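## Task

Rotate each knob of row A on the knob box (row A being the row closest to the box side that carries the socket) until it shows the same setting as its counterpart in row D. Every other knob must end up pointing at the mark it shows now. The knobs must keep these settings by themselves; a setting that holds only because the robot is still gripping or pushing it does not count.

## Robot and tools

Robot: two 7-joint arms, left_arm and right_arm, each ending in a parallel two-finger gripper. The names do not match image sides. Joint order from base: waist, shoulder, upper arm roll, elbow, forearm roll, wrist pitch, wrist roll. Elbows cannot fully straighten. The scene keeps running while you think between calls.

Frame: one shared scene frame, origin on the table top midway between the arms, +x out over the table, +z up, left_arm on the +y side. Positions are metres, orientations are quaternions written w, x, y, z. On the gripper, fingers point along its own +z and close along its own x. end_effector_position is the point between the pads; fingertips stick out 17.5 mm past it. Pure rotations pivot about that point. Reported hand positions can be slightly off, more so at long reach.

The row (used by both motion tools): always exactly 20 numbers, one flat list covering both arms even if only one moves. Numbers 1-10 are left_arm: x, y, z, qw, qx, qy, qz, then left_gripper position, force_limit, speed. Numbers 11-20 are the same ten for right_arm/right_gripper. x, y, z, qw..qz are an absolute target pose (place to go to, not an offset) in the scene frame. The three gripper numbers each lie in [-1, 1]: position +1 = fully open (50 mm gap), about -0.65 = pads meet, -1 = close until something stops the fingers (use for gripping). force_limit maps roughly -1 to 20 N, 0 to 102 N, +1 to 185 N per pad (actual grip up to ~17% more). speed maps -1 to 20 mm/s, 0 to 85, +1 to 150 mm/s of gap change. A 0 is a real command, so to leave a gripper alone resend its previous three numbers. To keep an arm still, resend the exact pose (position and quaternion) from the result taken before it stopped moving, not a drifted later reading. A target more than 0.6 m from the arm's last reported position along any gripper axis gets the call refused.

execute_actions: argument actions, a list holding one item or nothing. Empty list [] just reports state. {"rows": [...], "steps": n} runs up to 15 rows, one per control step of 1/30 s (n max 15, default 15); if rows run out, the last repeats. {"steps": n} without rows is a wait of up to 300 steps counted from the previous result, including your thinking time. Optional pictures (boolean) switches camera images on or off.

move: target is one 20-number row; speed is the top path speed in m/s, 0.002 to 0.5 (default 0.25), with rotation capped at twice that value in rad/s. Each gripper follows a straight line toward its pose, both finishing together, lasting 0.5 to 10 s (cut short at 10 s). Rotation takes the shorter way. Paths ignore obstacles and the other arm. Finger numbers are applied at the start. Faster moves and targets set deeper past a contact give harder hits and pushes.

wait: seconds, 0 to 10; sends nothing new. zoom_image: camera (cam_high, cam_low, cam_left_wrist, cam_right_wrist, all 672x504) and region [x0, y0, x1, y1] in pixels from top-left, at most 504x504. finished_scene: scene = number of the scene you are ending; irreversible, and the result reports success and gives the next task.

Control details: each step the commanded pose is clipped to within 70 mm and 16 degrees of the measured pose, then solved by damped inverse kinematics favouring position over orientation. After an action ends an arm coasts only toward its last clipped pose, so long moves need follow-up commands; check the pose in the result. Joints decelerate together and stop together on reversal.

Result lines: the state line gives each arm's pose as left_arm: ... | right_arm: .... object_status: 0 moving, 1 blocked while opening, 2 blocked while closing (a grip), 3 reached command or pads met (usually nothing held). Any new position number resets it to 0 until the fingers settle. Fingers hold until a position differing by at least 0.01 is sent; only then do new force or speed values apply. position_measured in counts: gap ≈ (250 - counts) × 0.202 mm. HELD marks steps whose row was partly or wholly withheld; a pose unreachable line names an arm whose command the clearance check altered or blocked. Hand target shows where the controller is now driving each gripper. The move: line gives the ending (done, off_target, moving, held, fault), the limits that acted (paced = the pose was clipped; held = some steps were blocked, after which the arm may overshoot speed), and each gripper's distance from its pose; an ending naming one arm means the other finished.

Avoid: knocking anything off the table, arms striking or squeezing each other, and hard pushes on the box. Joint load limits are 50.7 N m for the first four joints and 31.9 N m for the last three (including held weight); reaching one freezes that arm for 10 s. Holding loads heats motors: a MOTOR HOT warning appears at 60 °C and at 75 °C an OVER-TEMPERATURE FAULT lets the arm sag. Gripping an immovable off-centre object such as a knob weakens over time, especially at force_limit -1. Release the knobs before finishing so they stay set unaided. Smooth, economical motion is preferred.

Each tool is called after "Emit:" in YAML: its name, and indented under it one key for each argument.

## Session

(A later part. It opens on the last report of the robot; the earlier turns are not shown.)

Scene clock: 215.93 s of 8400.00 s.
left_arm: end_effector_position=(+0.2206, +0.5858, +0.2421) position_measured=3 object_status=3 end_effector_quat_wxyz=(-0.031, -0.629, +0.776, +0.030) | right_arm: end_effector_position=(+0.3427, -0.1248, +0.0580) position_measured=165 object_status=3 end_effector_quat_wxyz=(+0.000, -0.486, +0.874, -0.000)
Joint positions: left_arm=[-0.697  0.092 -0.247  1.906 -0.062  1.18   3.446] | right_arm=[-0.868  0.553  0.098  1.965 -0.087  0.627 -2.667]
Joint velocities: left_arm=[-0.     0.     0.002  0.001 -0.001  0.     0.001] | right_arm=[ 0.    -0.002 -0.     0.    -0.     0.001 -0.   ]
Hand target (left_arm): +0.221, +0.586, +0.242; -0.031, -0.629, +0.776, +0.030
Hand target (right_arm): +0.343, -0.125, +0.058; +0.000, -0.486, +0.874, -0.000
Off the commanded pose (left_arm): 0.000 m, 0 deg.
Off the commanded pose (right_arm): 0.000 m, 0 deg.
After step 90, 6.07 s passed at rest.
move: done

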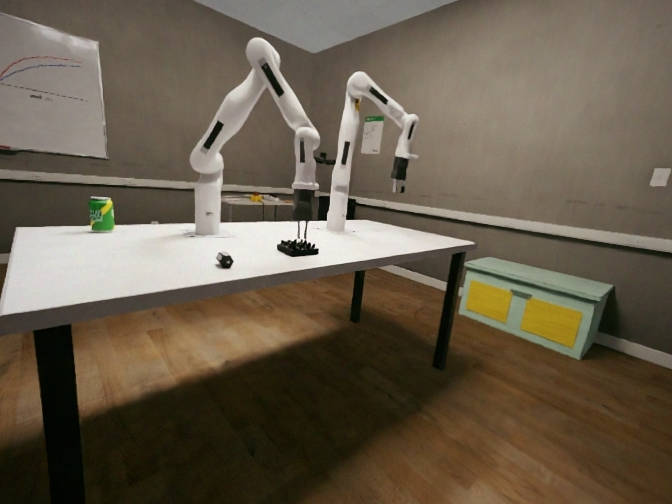

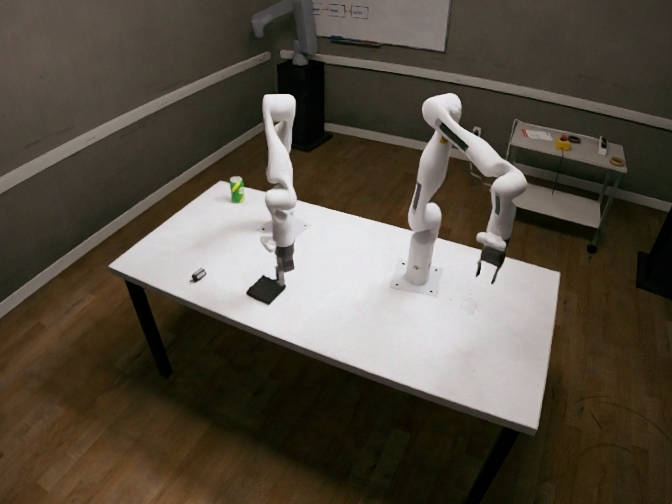

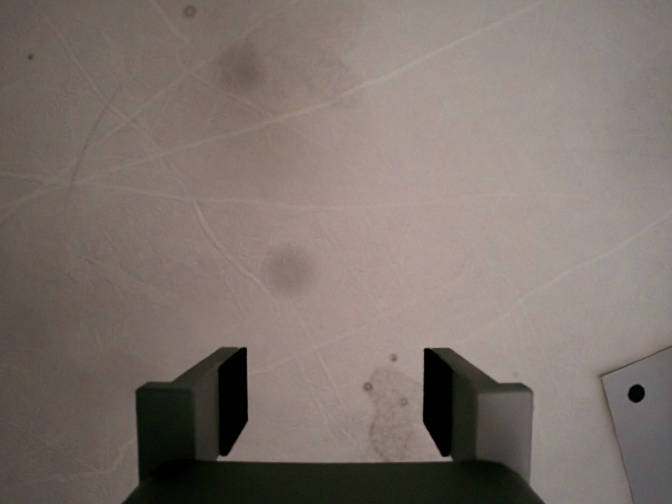

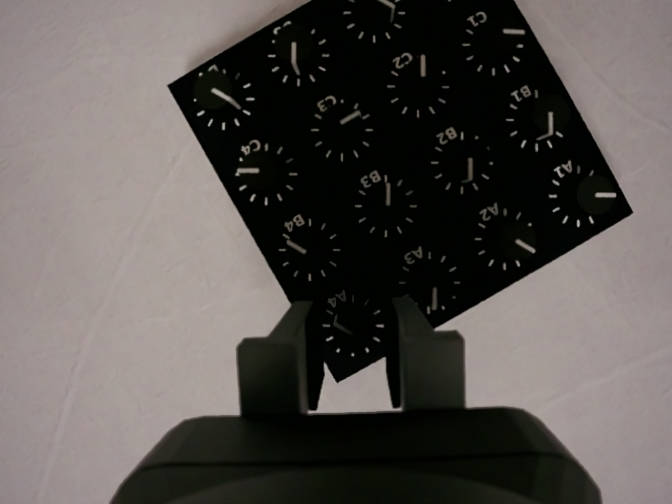

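Emit:
move:
  target: [0.2206,0.5858,0.2421,-0.031,-0.629,0.776,0.030,1,0,0,0.3427,-0.1248,0.044,0,0.4863,-0.8738,0,-0.08,-0.8,0]
  speed: 0.02

Emit:
move:
  target: [0.2206,0.5858,0.2421,-0.031,-0.629,0.776,0.030,1,0,0,0.3427,-0.1248,0.044,0,0.4863,-0.8738,0,-1,-0.8,-0.8]

Emit:
move:
  target: [0.2206,0.5858,0.2421,-0.031,-0.629,0.776,0.030,1,0,0,0.3427,-0.1248,0.044,0,0.858,-0.5135,0,-1,-0.8,-0.8]
  speed: 0.2

Scene clock: 225.30 s of 8400.00 s.
left_arm: end_effector_position=(+0.2206, +0.5858, +0.2421) position_measured=3 object_status=3 end_effector_quat_wxyz=(-0.031, -0.629, +0.776, +0.030) | right_arm: end_effector_position=(+0.3427, -0.1248, +0.0441) position_measured=165 object_status=3 end_effector_quat_wxyz=(+0.000, -0.486, +0.874, -0.000)
Joint positions: left_arm=[-0.697  0.092 -0.247  1.906 -0.062  1.18   3.446] | right_arm=[-0.864  0.583  0.092  1.976 -0.092  0.587 -2.663]
Joint velocities: left_arm=[-0.    -0.001  0.001 -0.001  0.    -0.    -0.001] | right_arm=[ 0.     0.002  0.     0.     0.001 -0.001  0.   ]
Hand target (left_arm): +0.221, +0.586, +0.242; -0.031, -0.629, +0.776, +0.030
Hand target (right_arm): +0.343, -0.125, +0.044; +0.000, -0.486, +0.874, -0.000
Off the commanded pose (left_arm): 0.000 m, 0 deg.
Off the commanded pose (right_arm): 0.000 m, 0 deg.
After step 90, 5.43 s passed at rest.
move: done

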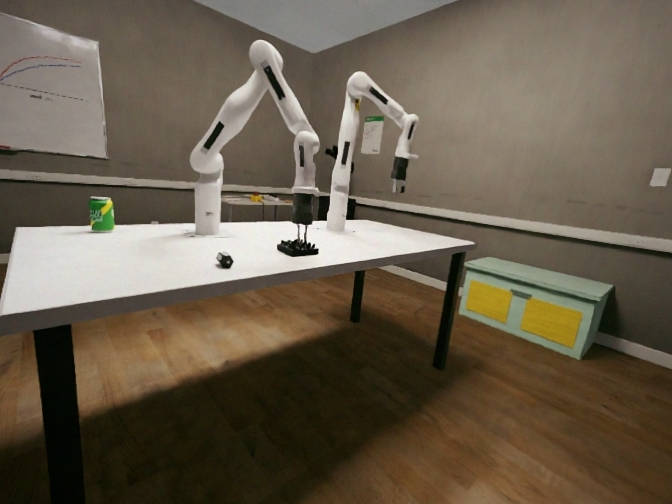

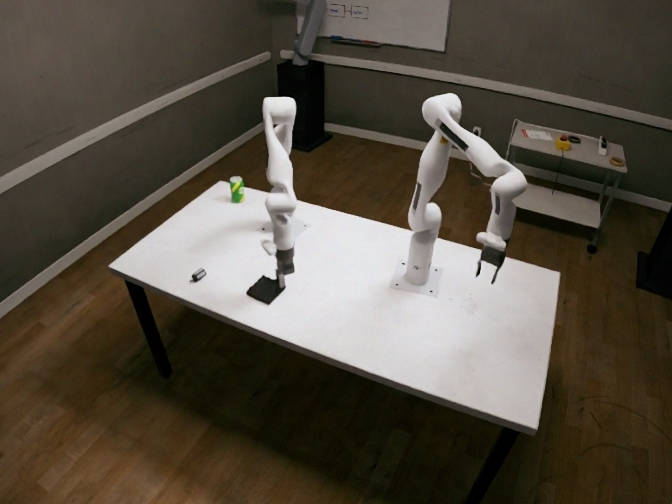

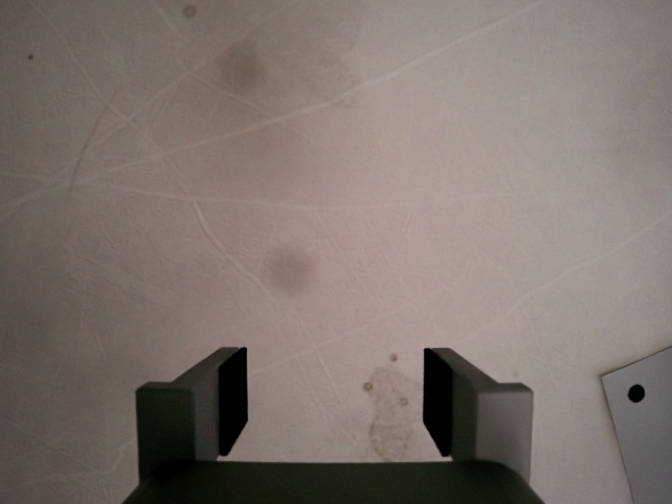

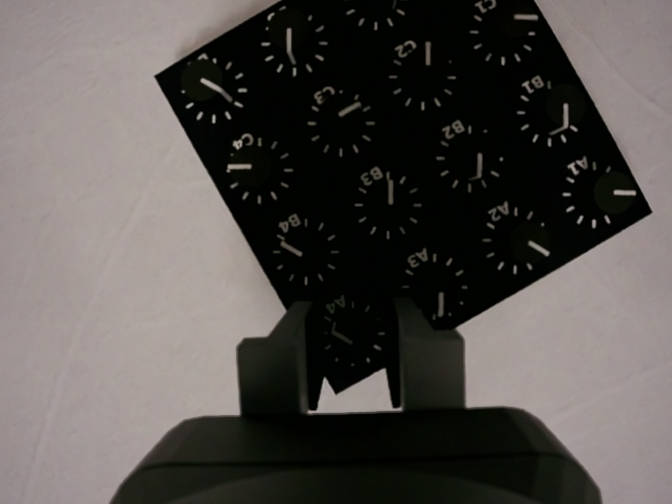

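Scene clock: 226.00 s of 8400.00 s.
left_arm: end_effector_position=(+0.2206, +0.5858, +0.2421) position_measured=3 object_status=3 end_effector_quat_wxyz=(-0.031, -0.629, +0.776, +0.030) | right_arm: end_effector_position=(+0.3428, -0.1246, +0.0441) position_measured=198 object_status=2 end_effector_quat_wxyz=(+0.000, -0.486, +0.874, +0.000)
Joint positions: left_arm=[-0.697  0.092 -0.247  1.906 -0.062  1.18   3.446] | right_arm=[-0.864  0.583  0.092  1.976 -0.092  0.586 -2.663]
Joint velocities: left_arm=[-0.     0.001  0.001  0.     0.001  0.     0.   ] | right_arm=[-0.    -0.     0.     0.     0.001  0.     0.   ]
Hand target (left_arm): +0.221, +0.586, +0.242; -0.031, -0.629, +0.776, +0.030
Hand target (right_arm): +0.343, -0.125, +0.044; +0.000, -0.486, +0.874, +0.000
Off the commanded pose (left_arm): 0.000 m, 0 deg.
Off the commanded pose (right_arm): 0.000 m, 0 deg.
move: done

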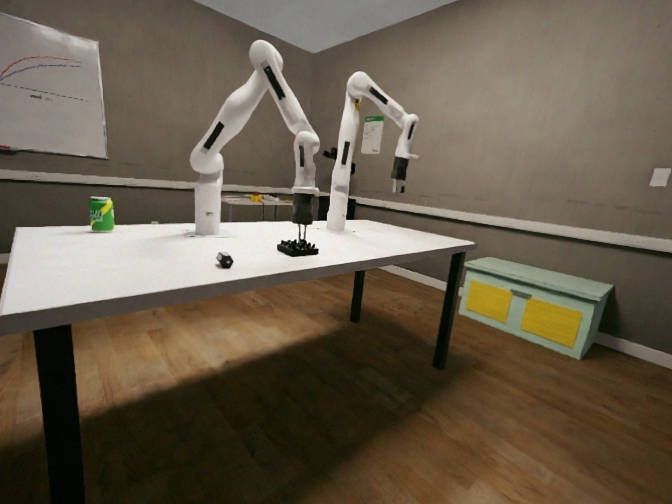

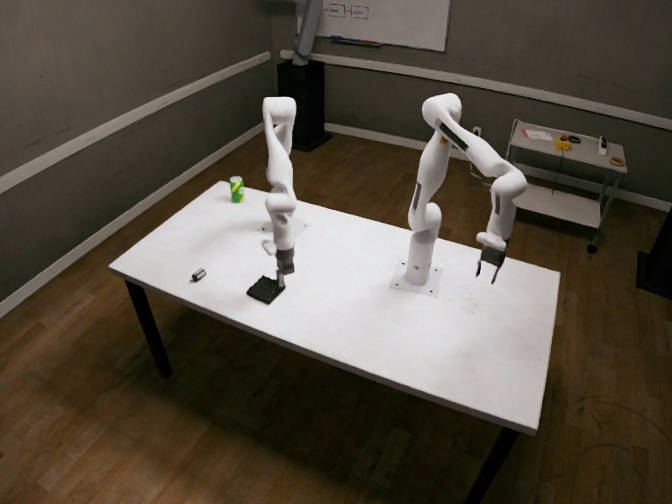

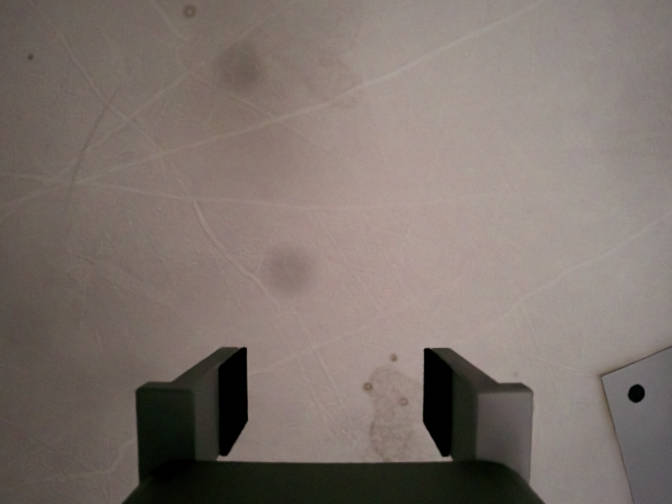

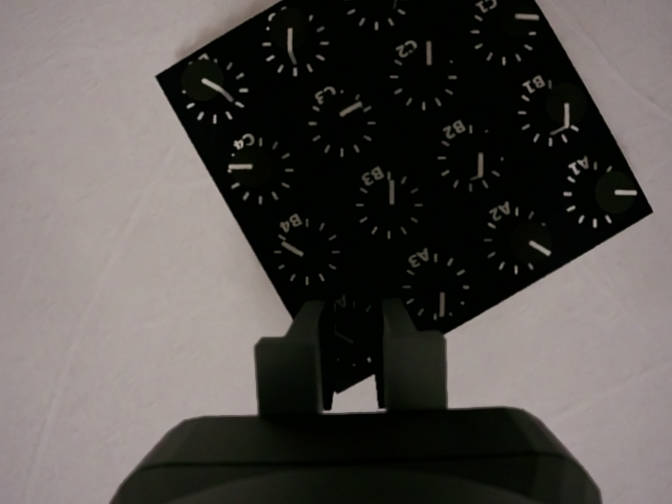

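Scene clock: 228.90 s of 8400.00 s.
left_arm: end_effector_position=(+0.2206, +0.5858, +0.2421) position_measured=3 object_status=3 end_effector_quat_wxyz=(-0.031, -0.629, +0.776, +0.030) | right_arm: end_effector_position=(+0.3428, -0.1253, +0.0439) position_measured=198 object_status=2 end_effector_quat_wxyz=(+0.000, +0.858, -0.514, +0.000)
Joint positions: left_arm=[-0.697  0.092 -0.247  1.906 -0.062  1.18   3.446] | right_arm=[-0.6    0.568 -0.203  2.013  0.202  0.58  -1.847]
Joint velocities: left_arm=[-0.     0.001 -0.001 -0.    -0.001  0.     0.   ] | right_arm=[ 0.003  0.002 -0.001  0.    -0.003  0.     0.003]
Hand target (left_arm): +0.221, +0.586, +0.242; -0.031, -0.629, +0.776, +0.030
Hand target (right_arm): +0.343, -0.125, +0.044; +0.000, +0.858, -0.514, +0.000
Off the commanded pose (left_arm): 0.000 m, 0 deg.
Off the commanded pose (right_arm): 0.001 m, 0 deg.
move: done

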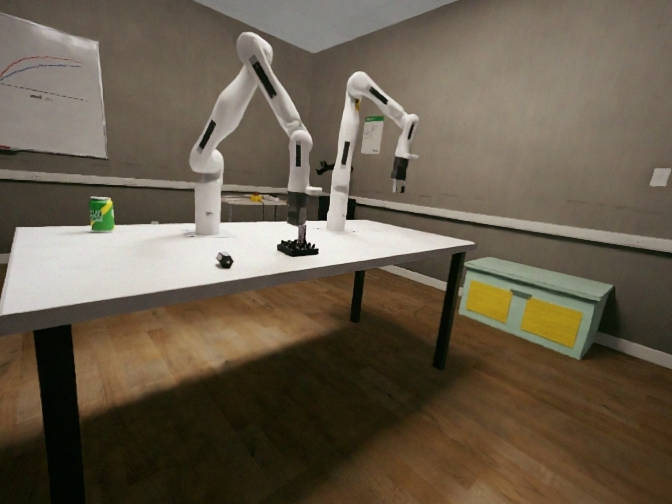

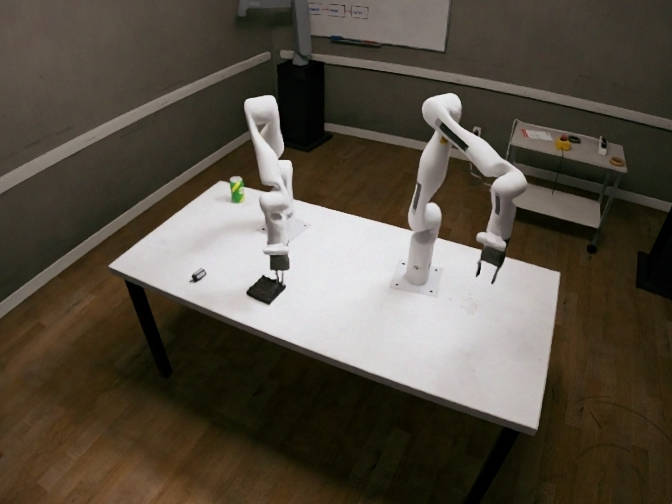

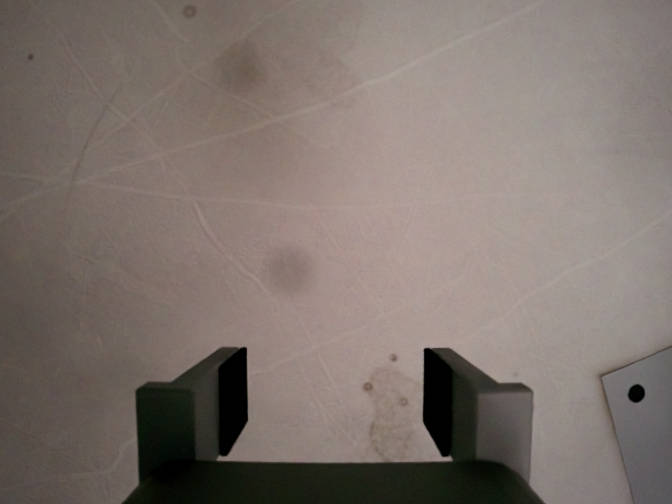

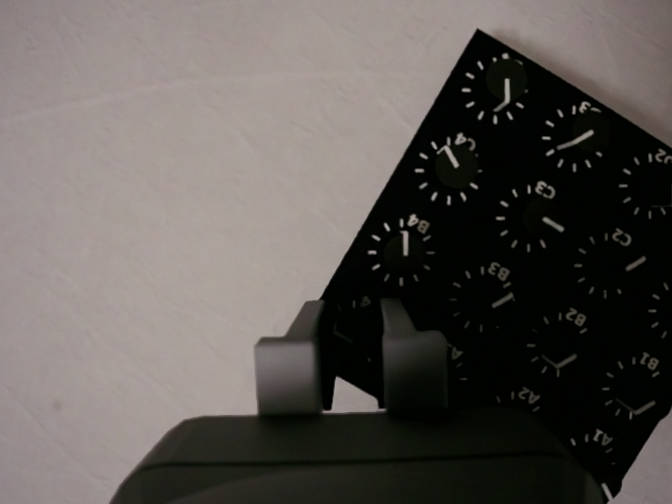

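Emit:
move:
  target: [0.2206,0.5858,0.2421,-0.031,-0.629,0.776,0.030,1,0,0,0.3428,-0.1252,0.044,0,0.9999,-0.0157,0,-1,-0.8,-0.8]
  speed: 0.2

Emit:
move:
  target: [0.2206,0.5858,0.2421,-0.031,-0.629,0.776,0.030,1,0,0,0.3428,-0.1252,0.044,0,0.8738,0.4863,0,-1,-0.8,-0.8]
  speed: 0.2

Emit:
move:
  target: [0.2206,0.5858,0.2421,-0.031,-0.629,0.776,0.030,1,0,0,0.3428,-0.1252,0.044,0,0.8738,0.4863,0,-0.08,-0.8,0]

Emit:
zoom_image:
  camera: "cam_right_wrist"
  region: [250, 240, 450, 420]

Scene clock: 242.83 s of 8400.00 s.
left_arm: end_effector_position=(+0.2206, +0.5858, +0.2421) position_measured=3 object_status=3 end_effector_quat_wxyz=(-0.031, -0.629, +0.776, +0.030) | right_arm: end_effector_position=(+0.3429, -0.1254, +0.0439) position_measured=198 object_status=2 end_effector_quat_wxyz=(+0.000, +1.000, -0.016, +0.000)
Joint positions: left_arm=[-0.697  0.092 -0.247  1.906 -0.062  1.18   3.446] | right_arm=[-0.341  0.627 -0.496  1.964  0.47   0.666 -0.992]
Joint velocities: left_arm=[ 0.    -0.001  0.003 -0.     0.    -0.    -0.   ] | right_arm=[ 0.002  0.001 -0.001 -0.    -0.005 -0.002  0.002]
Hand target (left_arm): +0.221, +0.586, +0.242; -0.031, -0.629, +0.776, +0.030
Hand target (right_arm): +0.343, -0.125, +0.044; +0.000, +1.000, -0.016, +0.000
Off the commanded pose (left_arm): 0.000 m, 0 deg.
Off the commanded pose (right_arm): 0.000 m, 0 deg.
After step 90, 8.03 s passed at rest.
move: done

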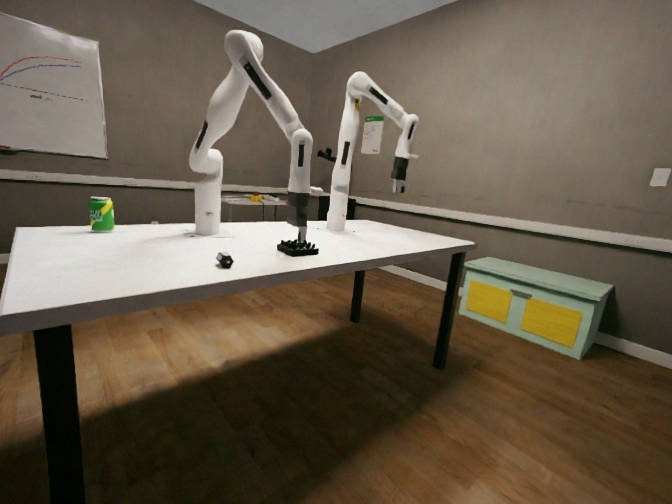

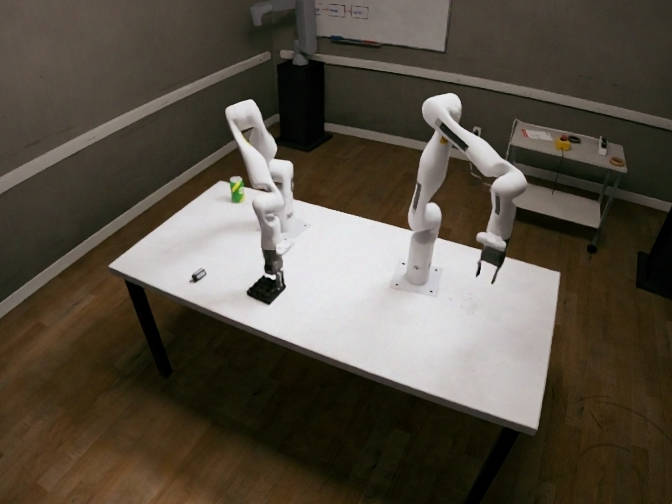

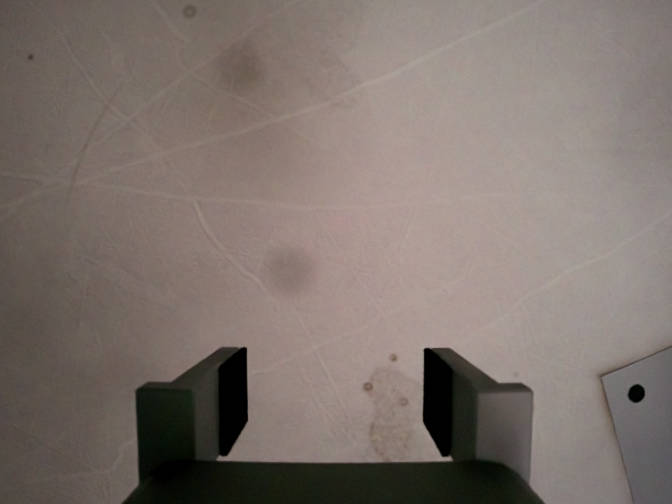

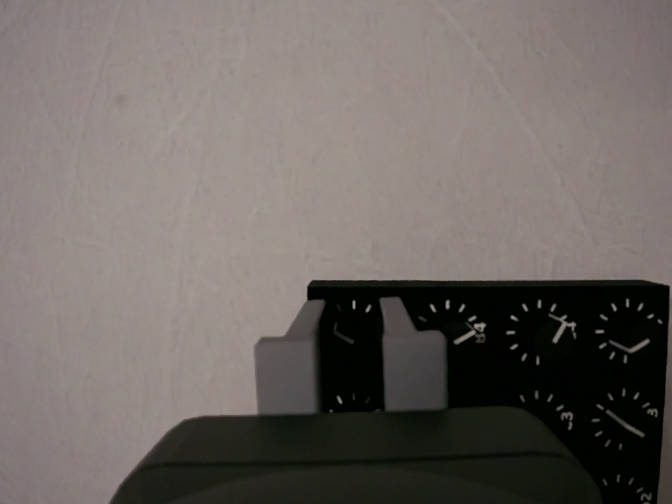

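Scene clock: 245.73 s of 8400.00 s.
left_arm: end_effector_position=(+0.2206, +0.5858, +0.2421) position_measured=3 object_status=3 end_effector_quat_wxyz=(-0.031, -0.629, +0.776, +0.030) | right_arm: end_effector_position=(+0.3429, -0.1254, +0.0439) position_measured=198 object_status=2 end_effector_quat_wxyz=(+0.000, +0.874, +0.486, -0.000)
Joint positions: left_arm=[-0.697  0.092 -0.247  1.906 -0.062  1.18   3.446] | right_arm=[-0.181  0.74  -0.767  1.873  0.696  0.819 -0.129]
Joint velocities: left_arm=[-0.    -0.001 -0.    -0.     0.001  0.     0.   ] | right_arm=[ 0.001 -0.001  0.    -0.001 -0.    -0.     0.001]
Hand target (left_arm): +0.221, +0.586, +0.242; -0.031, -0.629, +0.776, +0.030
Hand target (right_arm): +0.343, -0.125, +0.044; +0.000, +0.874, +0.486, +0.000
Off the commanded pose (left_arm): 0.000 m, 0 deg.
Off the commanded pose (right_arm): 0.000 m, 0 deg.
move: done

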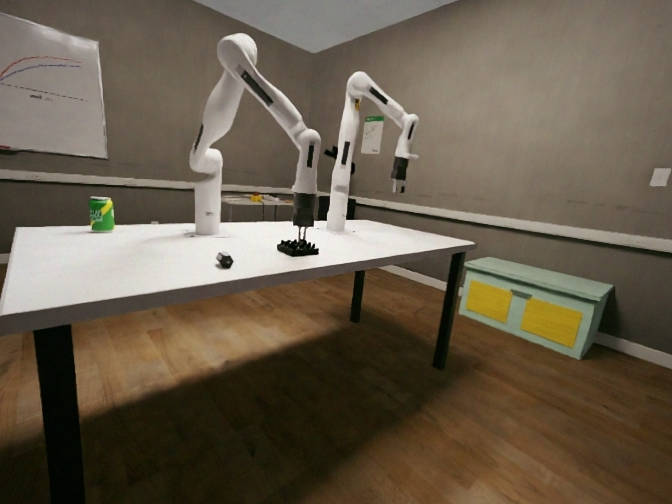

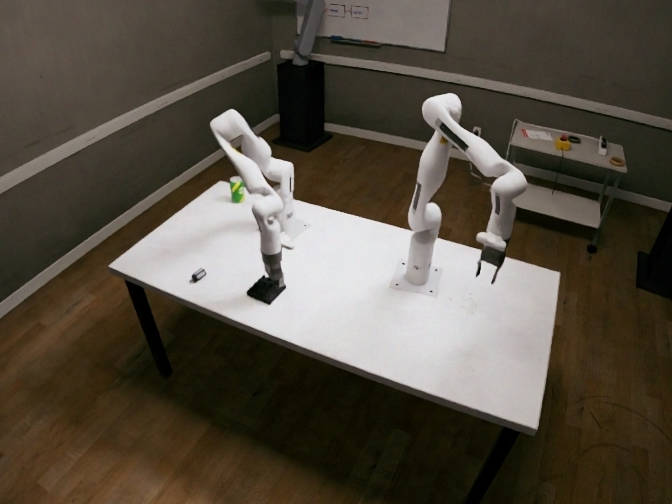

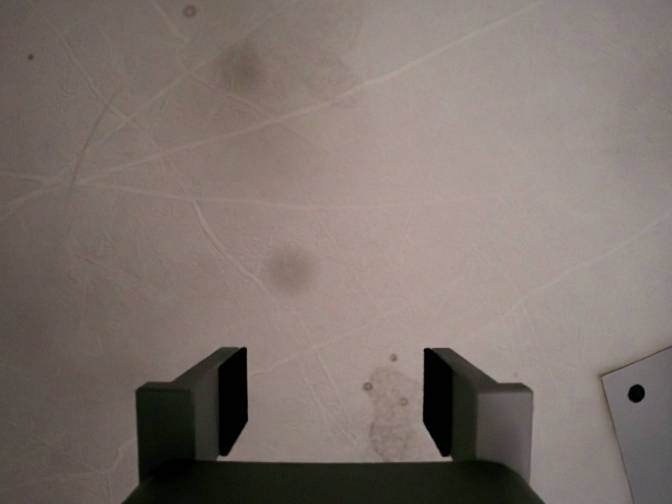

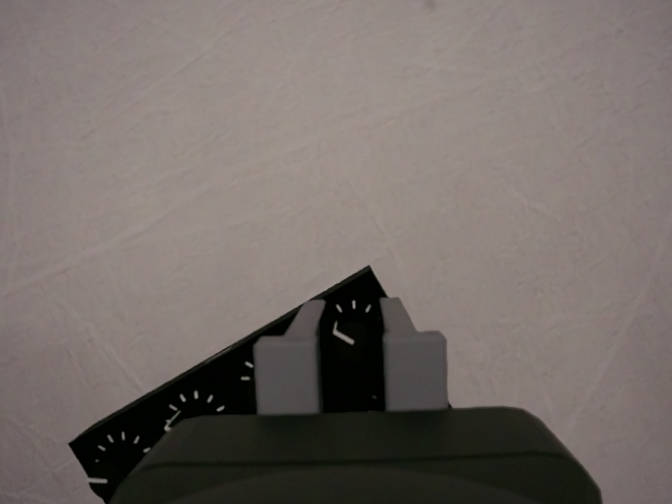

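Scene clock: 246.43 s of 8400.00 s.
left_arm: end_effector_position=(+0.2206, +0.5858, +0.2421) position_measured=3 object_status=3 end_effector_quat_wxyz=(-0.031, -0.629, +0.776, +0.030) | right_arm: end_effector_position=(+0.3428, -0.1252, +0.0440) position_measured=165 object_status=3 end_effector_quat_wxyz=(-0.000, +0.874, +0.486, +0.000)
Joint positions: left_arm=[-0.697  0.092 -0.247  1.906 -0.062  1.18   3.446] | right_arm=[-0.18   0.74  -0.767  1.873  0.695  0.819 -0.128]
Joint velocities: left_arm=[-0.     0.    -0.     0.    -0.001  0.    -0.   ] | right_arm=[-0.     0.001  0.    -0.    -0.001  0.001 -0.   ]
Hand target (left_arm): +0.221, +0.586, +0.242; -0.031, -0.629, +0.776, +0.030
Hand target (right_arm): +0.343, -0.125, +0.044; -0.000, +0.874, +0.486, -0.000
Off the commanded pose (left_arm): 0.000 m, 0 deg.
Off the commanded pose (right_arm): 0.000 m, 0 deg.
move: done

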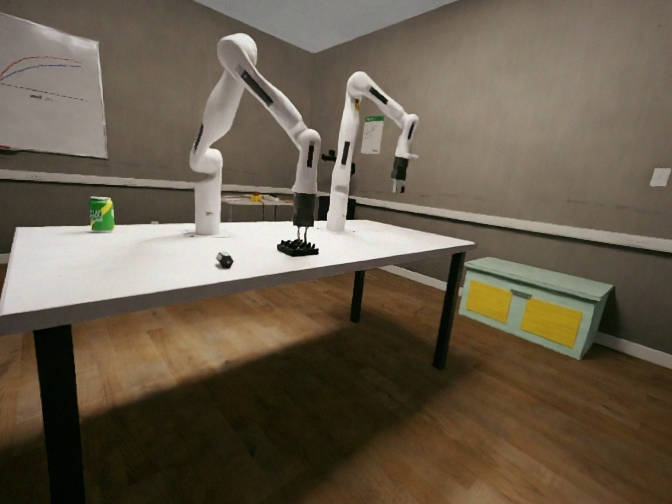

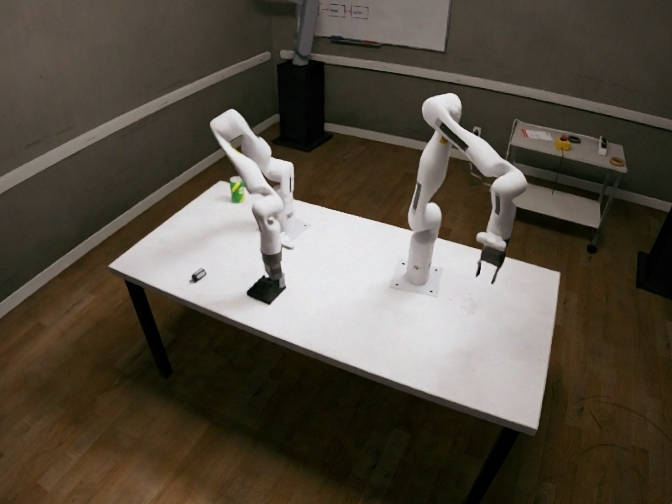

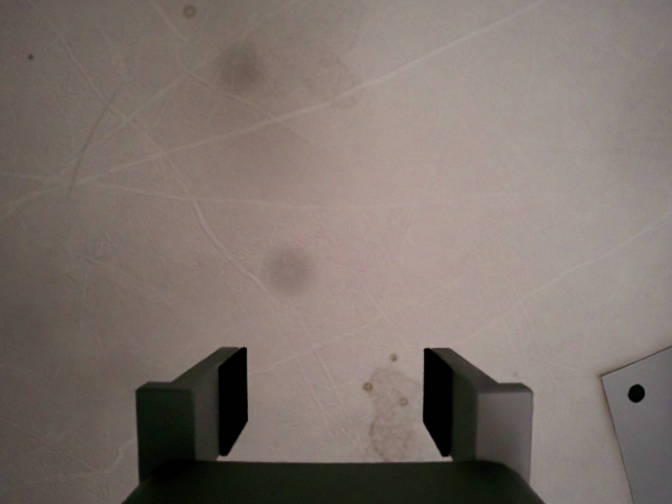

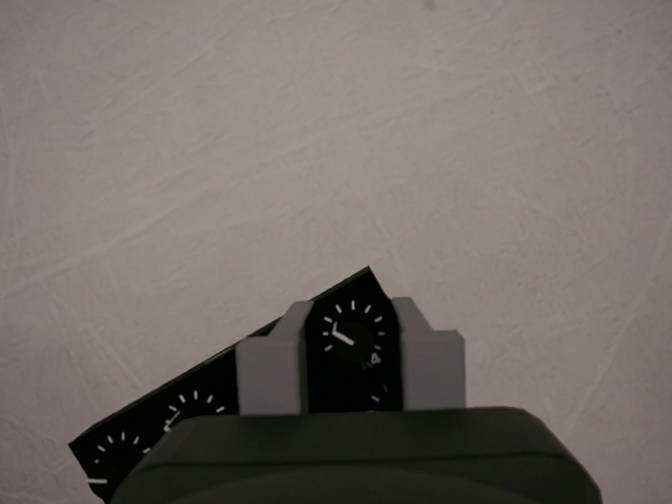

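Region (250, 240, 450, 420) of cam_right_wrist's 672x504 image, scaled by 2.520; it fills the top 454 rows of this view, and the rest is white.

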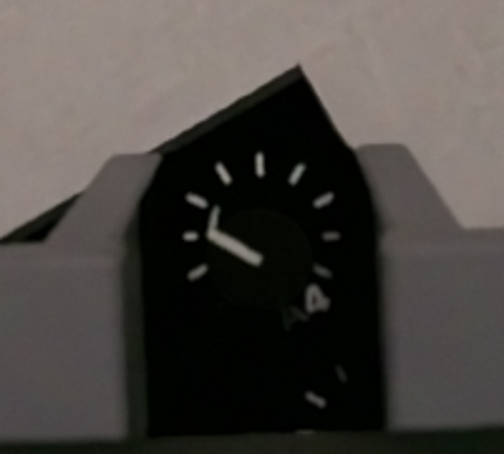

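Lift and verify from above.

Emit:
move:
  target: [0.2206,0.5858,0.2421,-0.031,-0.629,0.776,0.030,1,0,0,0.3428,-0.1252,0.075,0,0.8738,0.4863,0,-0.08,-0.8,0]
  speed: 0.06

Emit:
move:
  target: [0.2206,0.5858,0.2421,-0.031,-0.629,0.776,0.030,1,0,0,0.33,-0.20,0.11,0,0.9999,-0.02,0,-0.08,-0.8,0]
  speed: 0.3

Emit:
zoom_image:
  camera: "cam_right_wrist"
  region: [280, 0, 672, 340]

Scene clock: 255.93 s of 8400.00 s.
left_arm: end_effector_position=(+0.2206, +0.5858, +0.2421) position_measured=3 object_status=3 end_effector_quat_wxyz=(-0.031, -0.629, +0.776, +0.030) | right_arm: end_effector_position=(+0.3426, -0.1250, +0.0749) position_measured=165 object_status=3 end_effector_quat_wxyz=(-0.000, +0.874, +0.486, -0.000)
Joint positions: left_arm=[-0.697  0.092 -0.247  1.906 -0.062  1.18   3.446] | right_arm=[-0.15   0.689 -0.814  1.846  0.636  0.89  -0.081]
Joint velocities: left_arm=[ 0. -0. -0. -0. -0.  0. -0.] | right_arm=[ 0.003 -0.003  0.002 -0.    -0.002  0.     0.   ]
Hand target (left_arm): +0.221, +0.586, +0.242; -0.031, -0.629, +0.776, +0.030
Hand target (right_arm): +0.343, -0.125, +0.075; -0.000, +0.874, +0.486, -0.000
Off the commanded pose (left_arm): 0.000 m, 0 deg.
Off the commanded pose (right_arm): 0.000 m, 0 deg.
After step 90, 5.73 s passed at rest.
move: done

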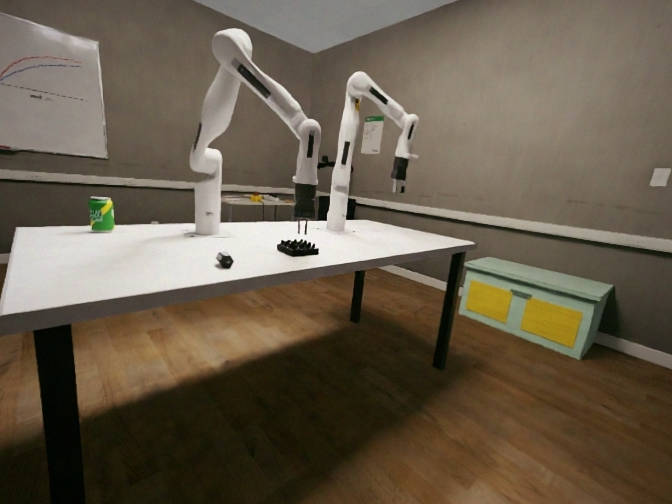

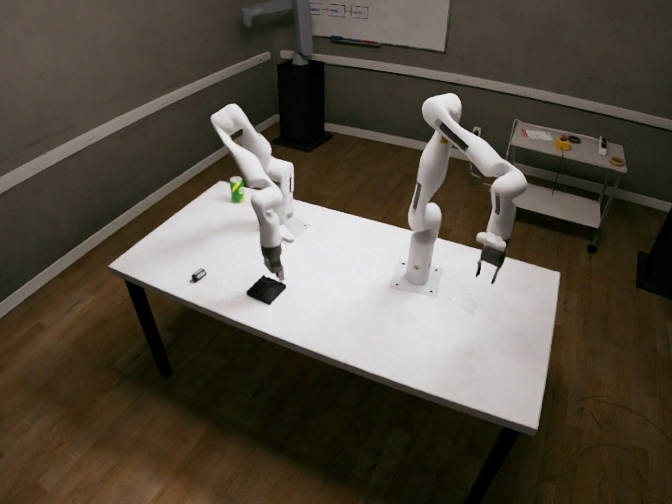

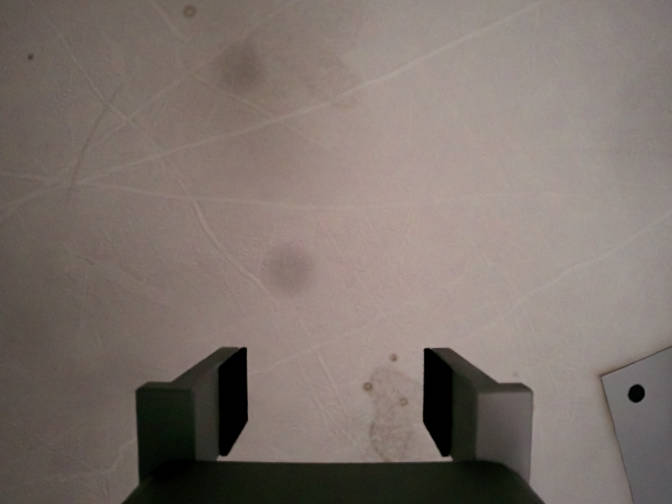

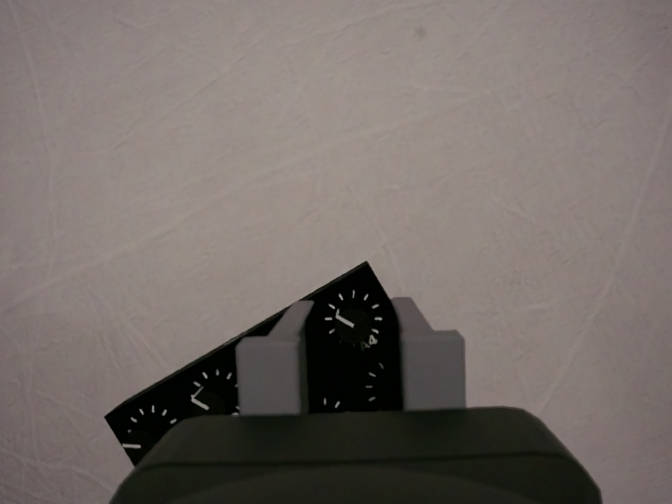

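Scene clock: 258.03 s of 8400.00 s.
left_arm: end_effector_position=(+0.2206, +0.5858, +0.2421) position_measured=3 object_status=3 end_effector_quat_wxyz=(-0.031, -0.629, +0.776, +0.030) | right_arm: end_effector_position=(+0.3298, -0.1997, +0.1099) position_measured=165 object_status=3 end_effector_quat_wxyz=(-0.001, +1.000, -0.020, -0.001)
Joint positions: left_arm=[-0.697  0.092 -0.247  1.906 -0.062  1.18   3.446] | right_arm=[-0.058  0.441 -0.622  2.019  0.355  0.79  -0.757]
Joint velocities: left_arm=[-0.    -0.     0.     0.001  0.    -0.     0.   ] | right_arm=[ 0.001 -0.006 -0.001  0.     0.001 -0.001 -0.   ]
Hand target (left_arm): +0.221, +0.586, +0.242; -0.031, -0.629, +0.776, +0.030
Hand target (right_arm): +0.330, -0.200, +0.110; -0.001, +1.000, -0.020, -0.000
Off the commanded pose (left_arm): 0.000 m, 0 deg.
Off the commanded pose (right_arm): 0.000 m, 0 deg.
move: done

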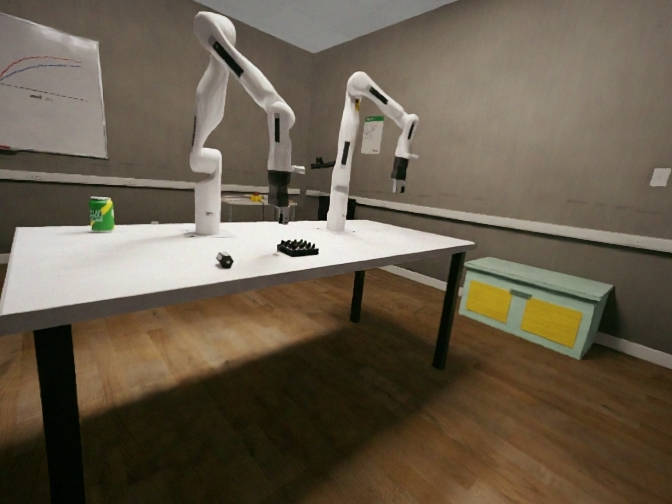

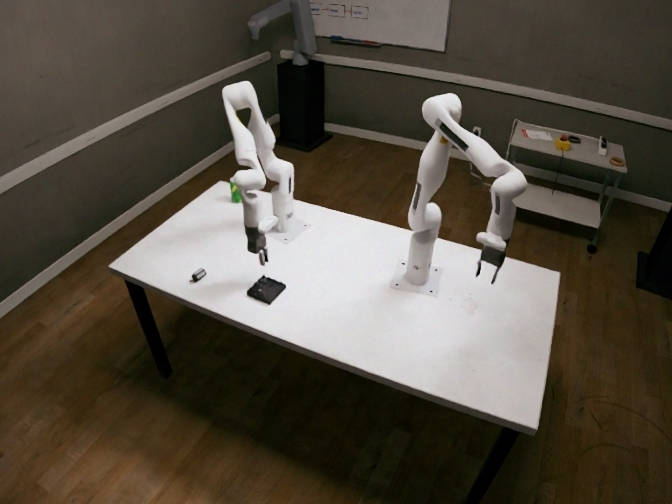

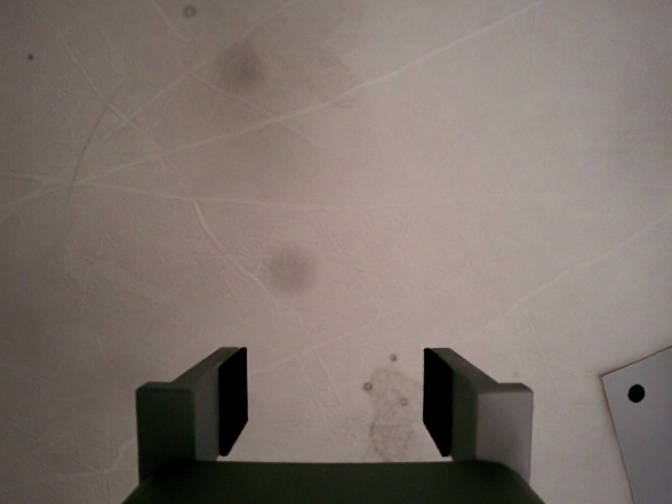

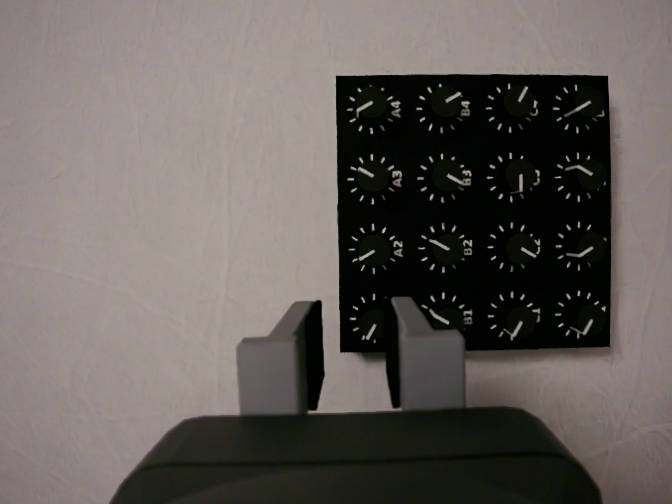

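Region (280, 0, 672, 340) of cam_right_wrist's 672x504 image, scaled by 1.286; it fills the top 437 rows of this view, and the rest is white.

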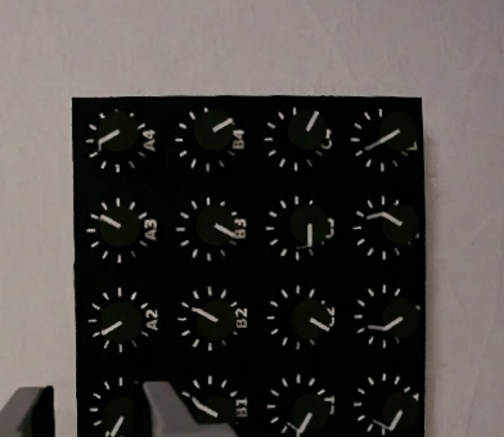

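Emit:
finished_scene:
  scene: 1

The scene is finished: the task was done.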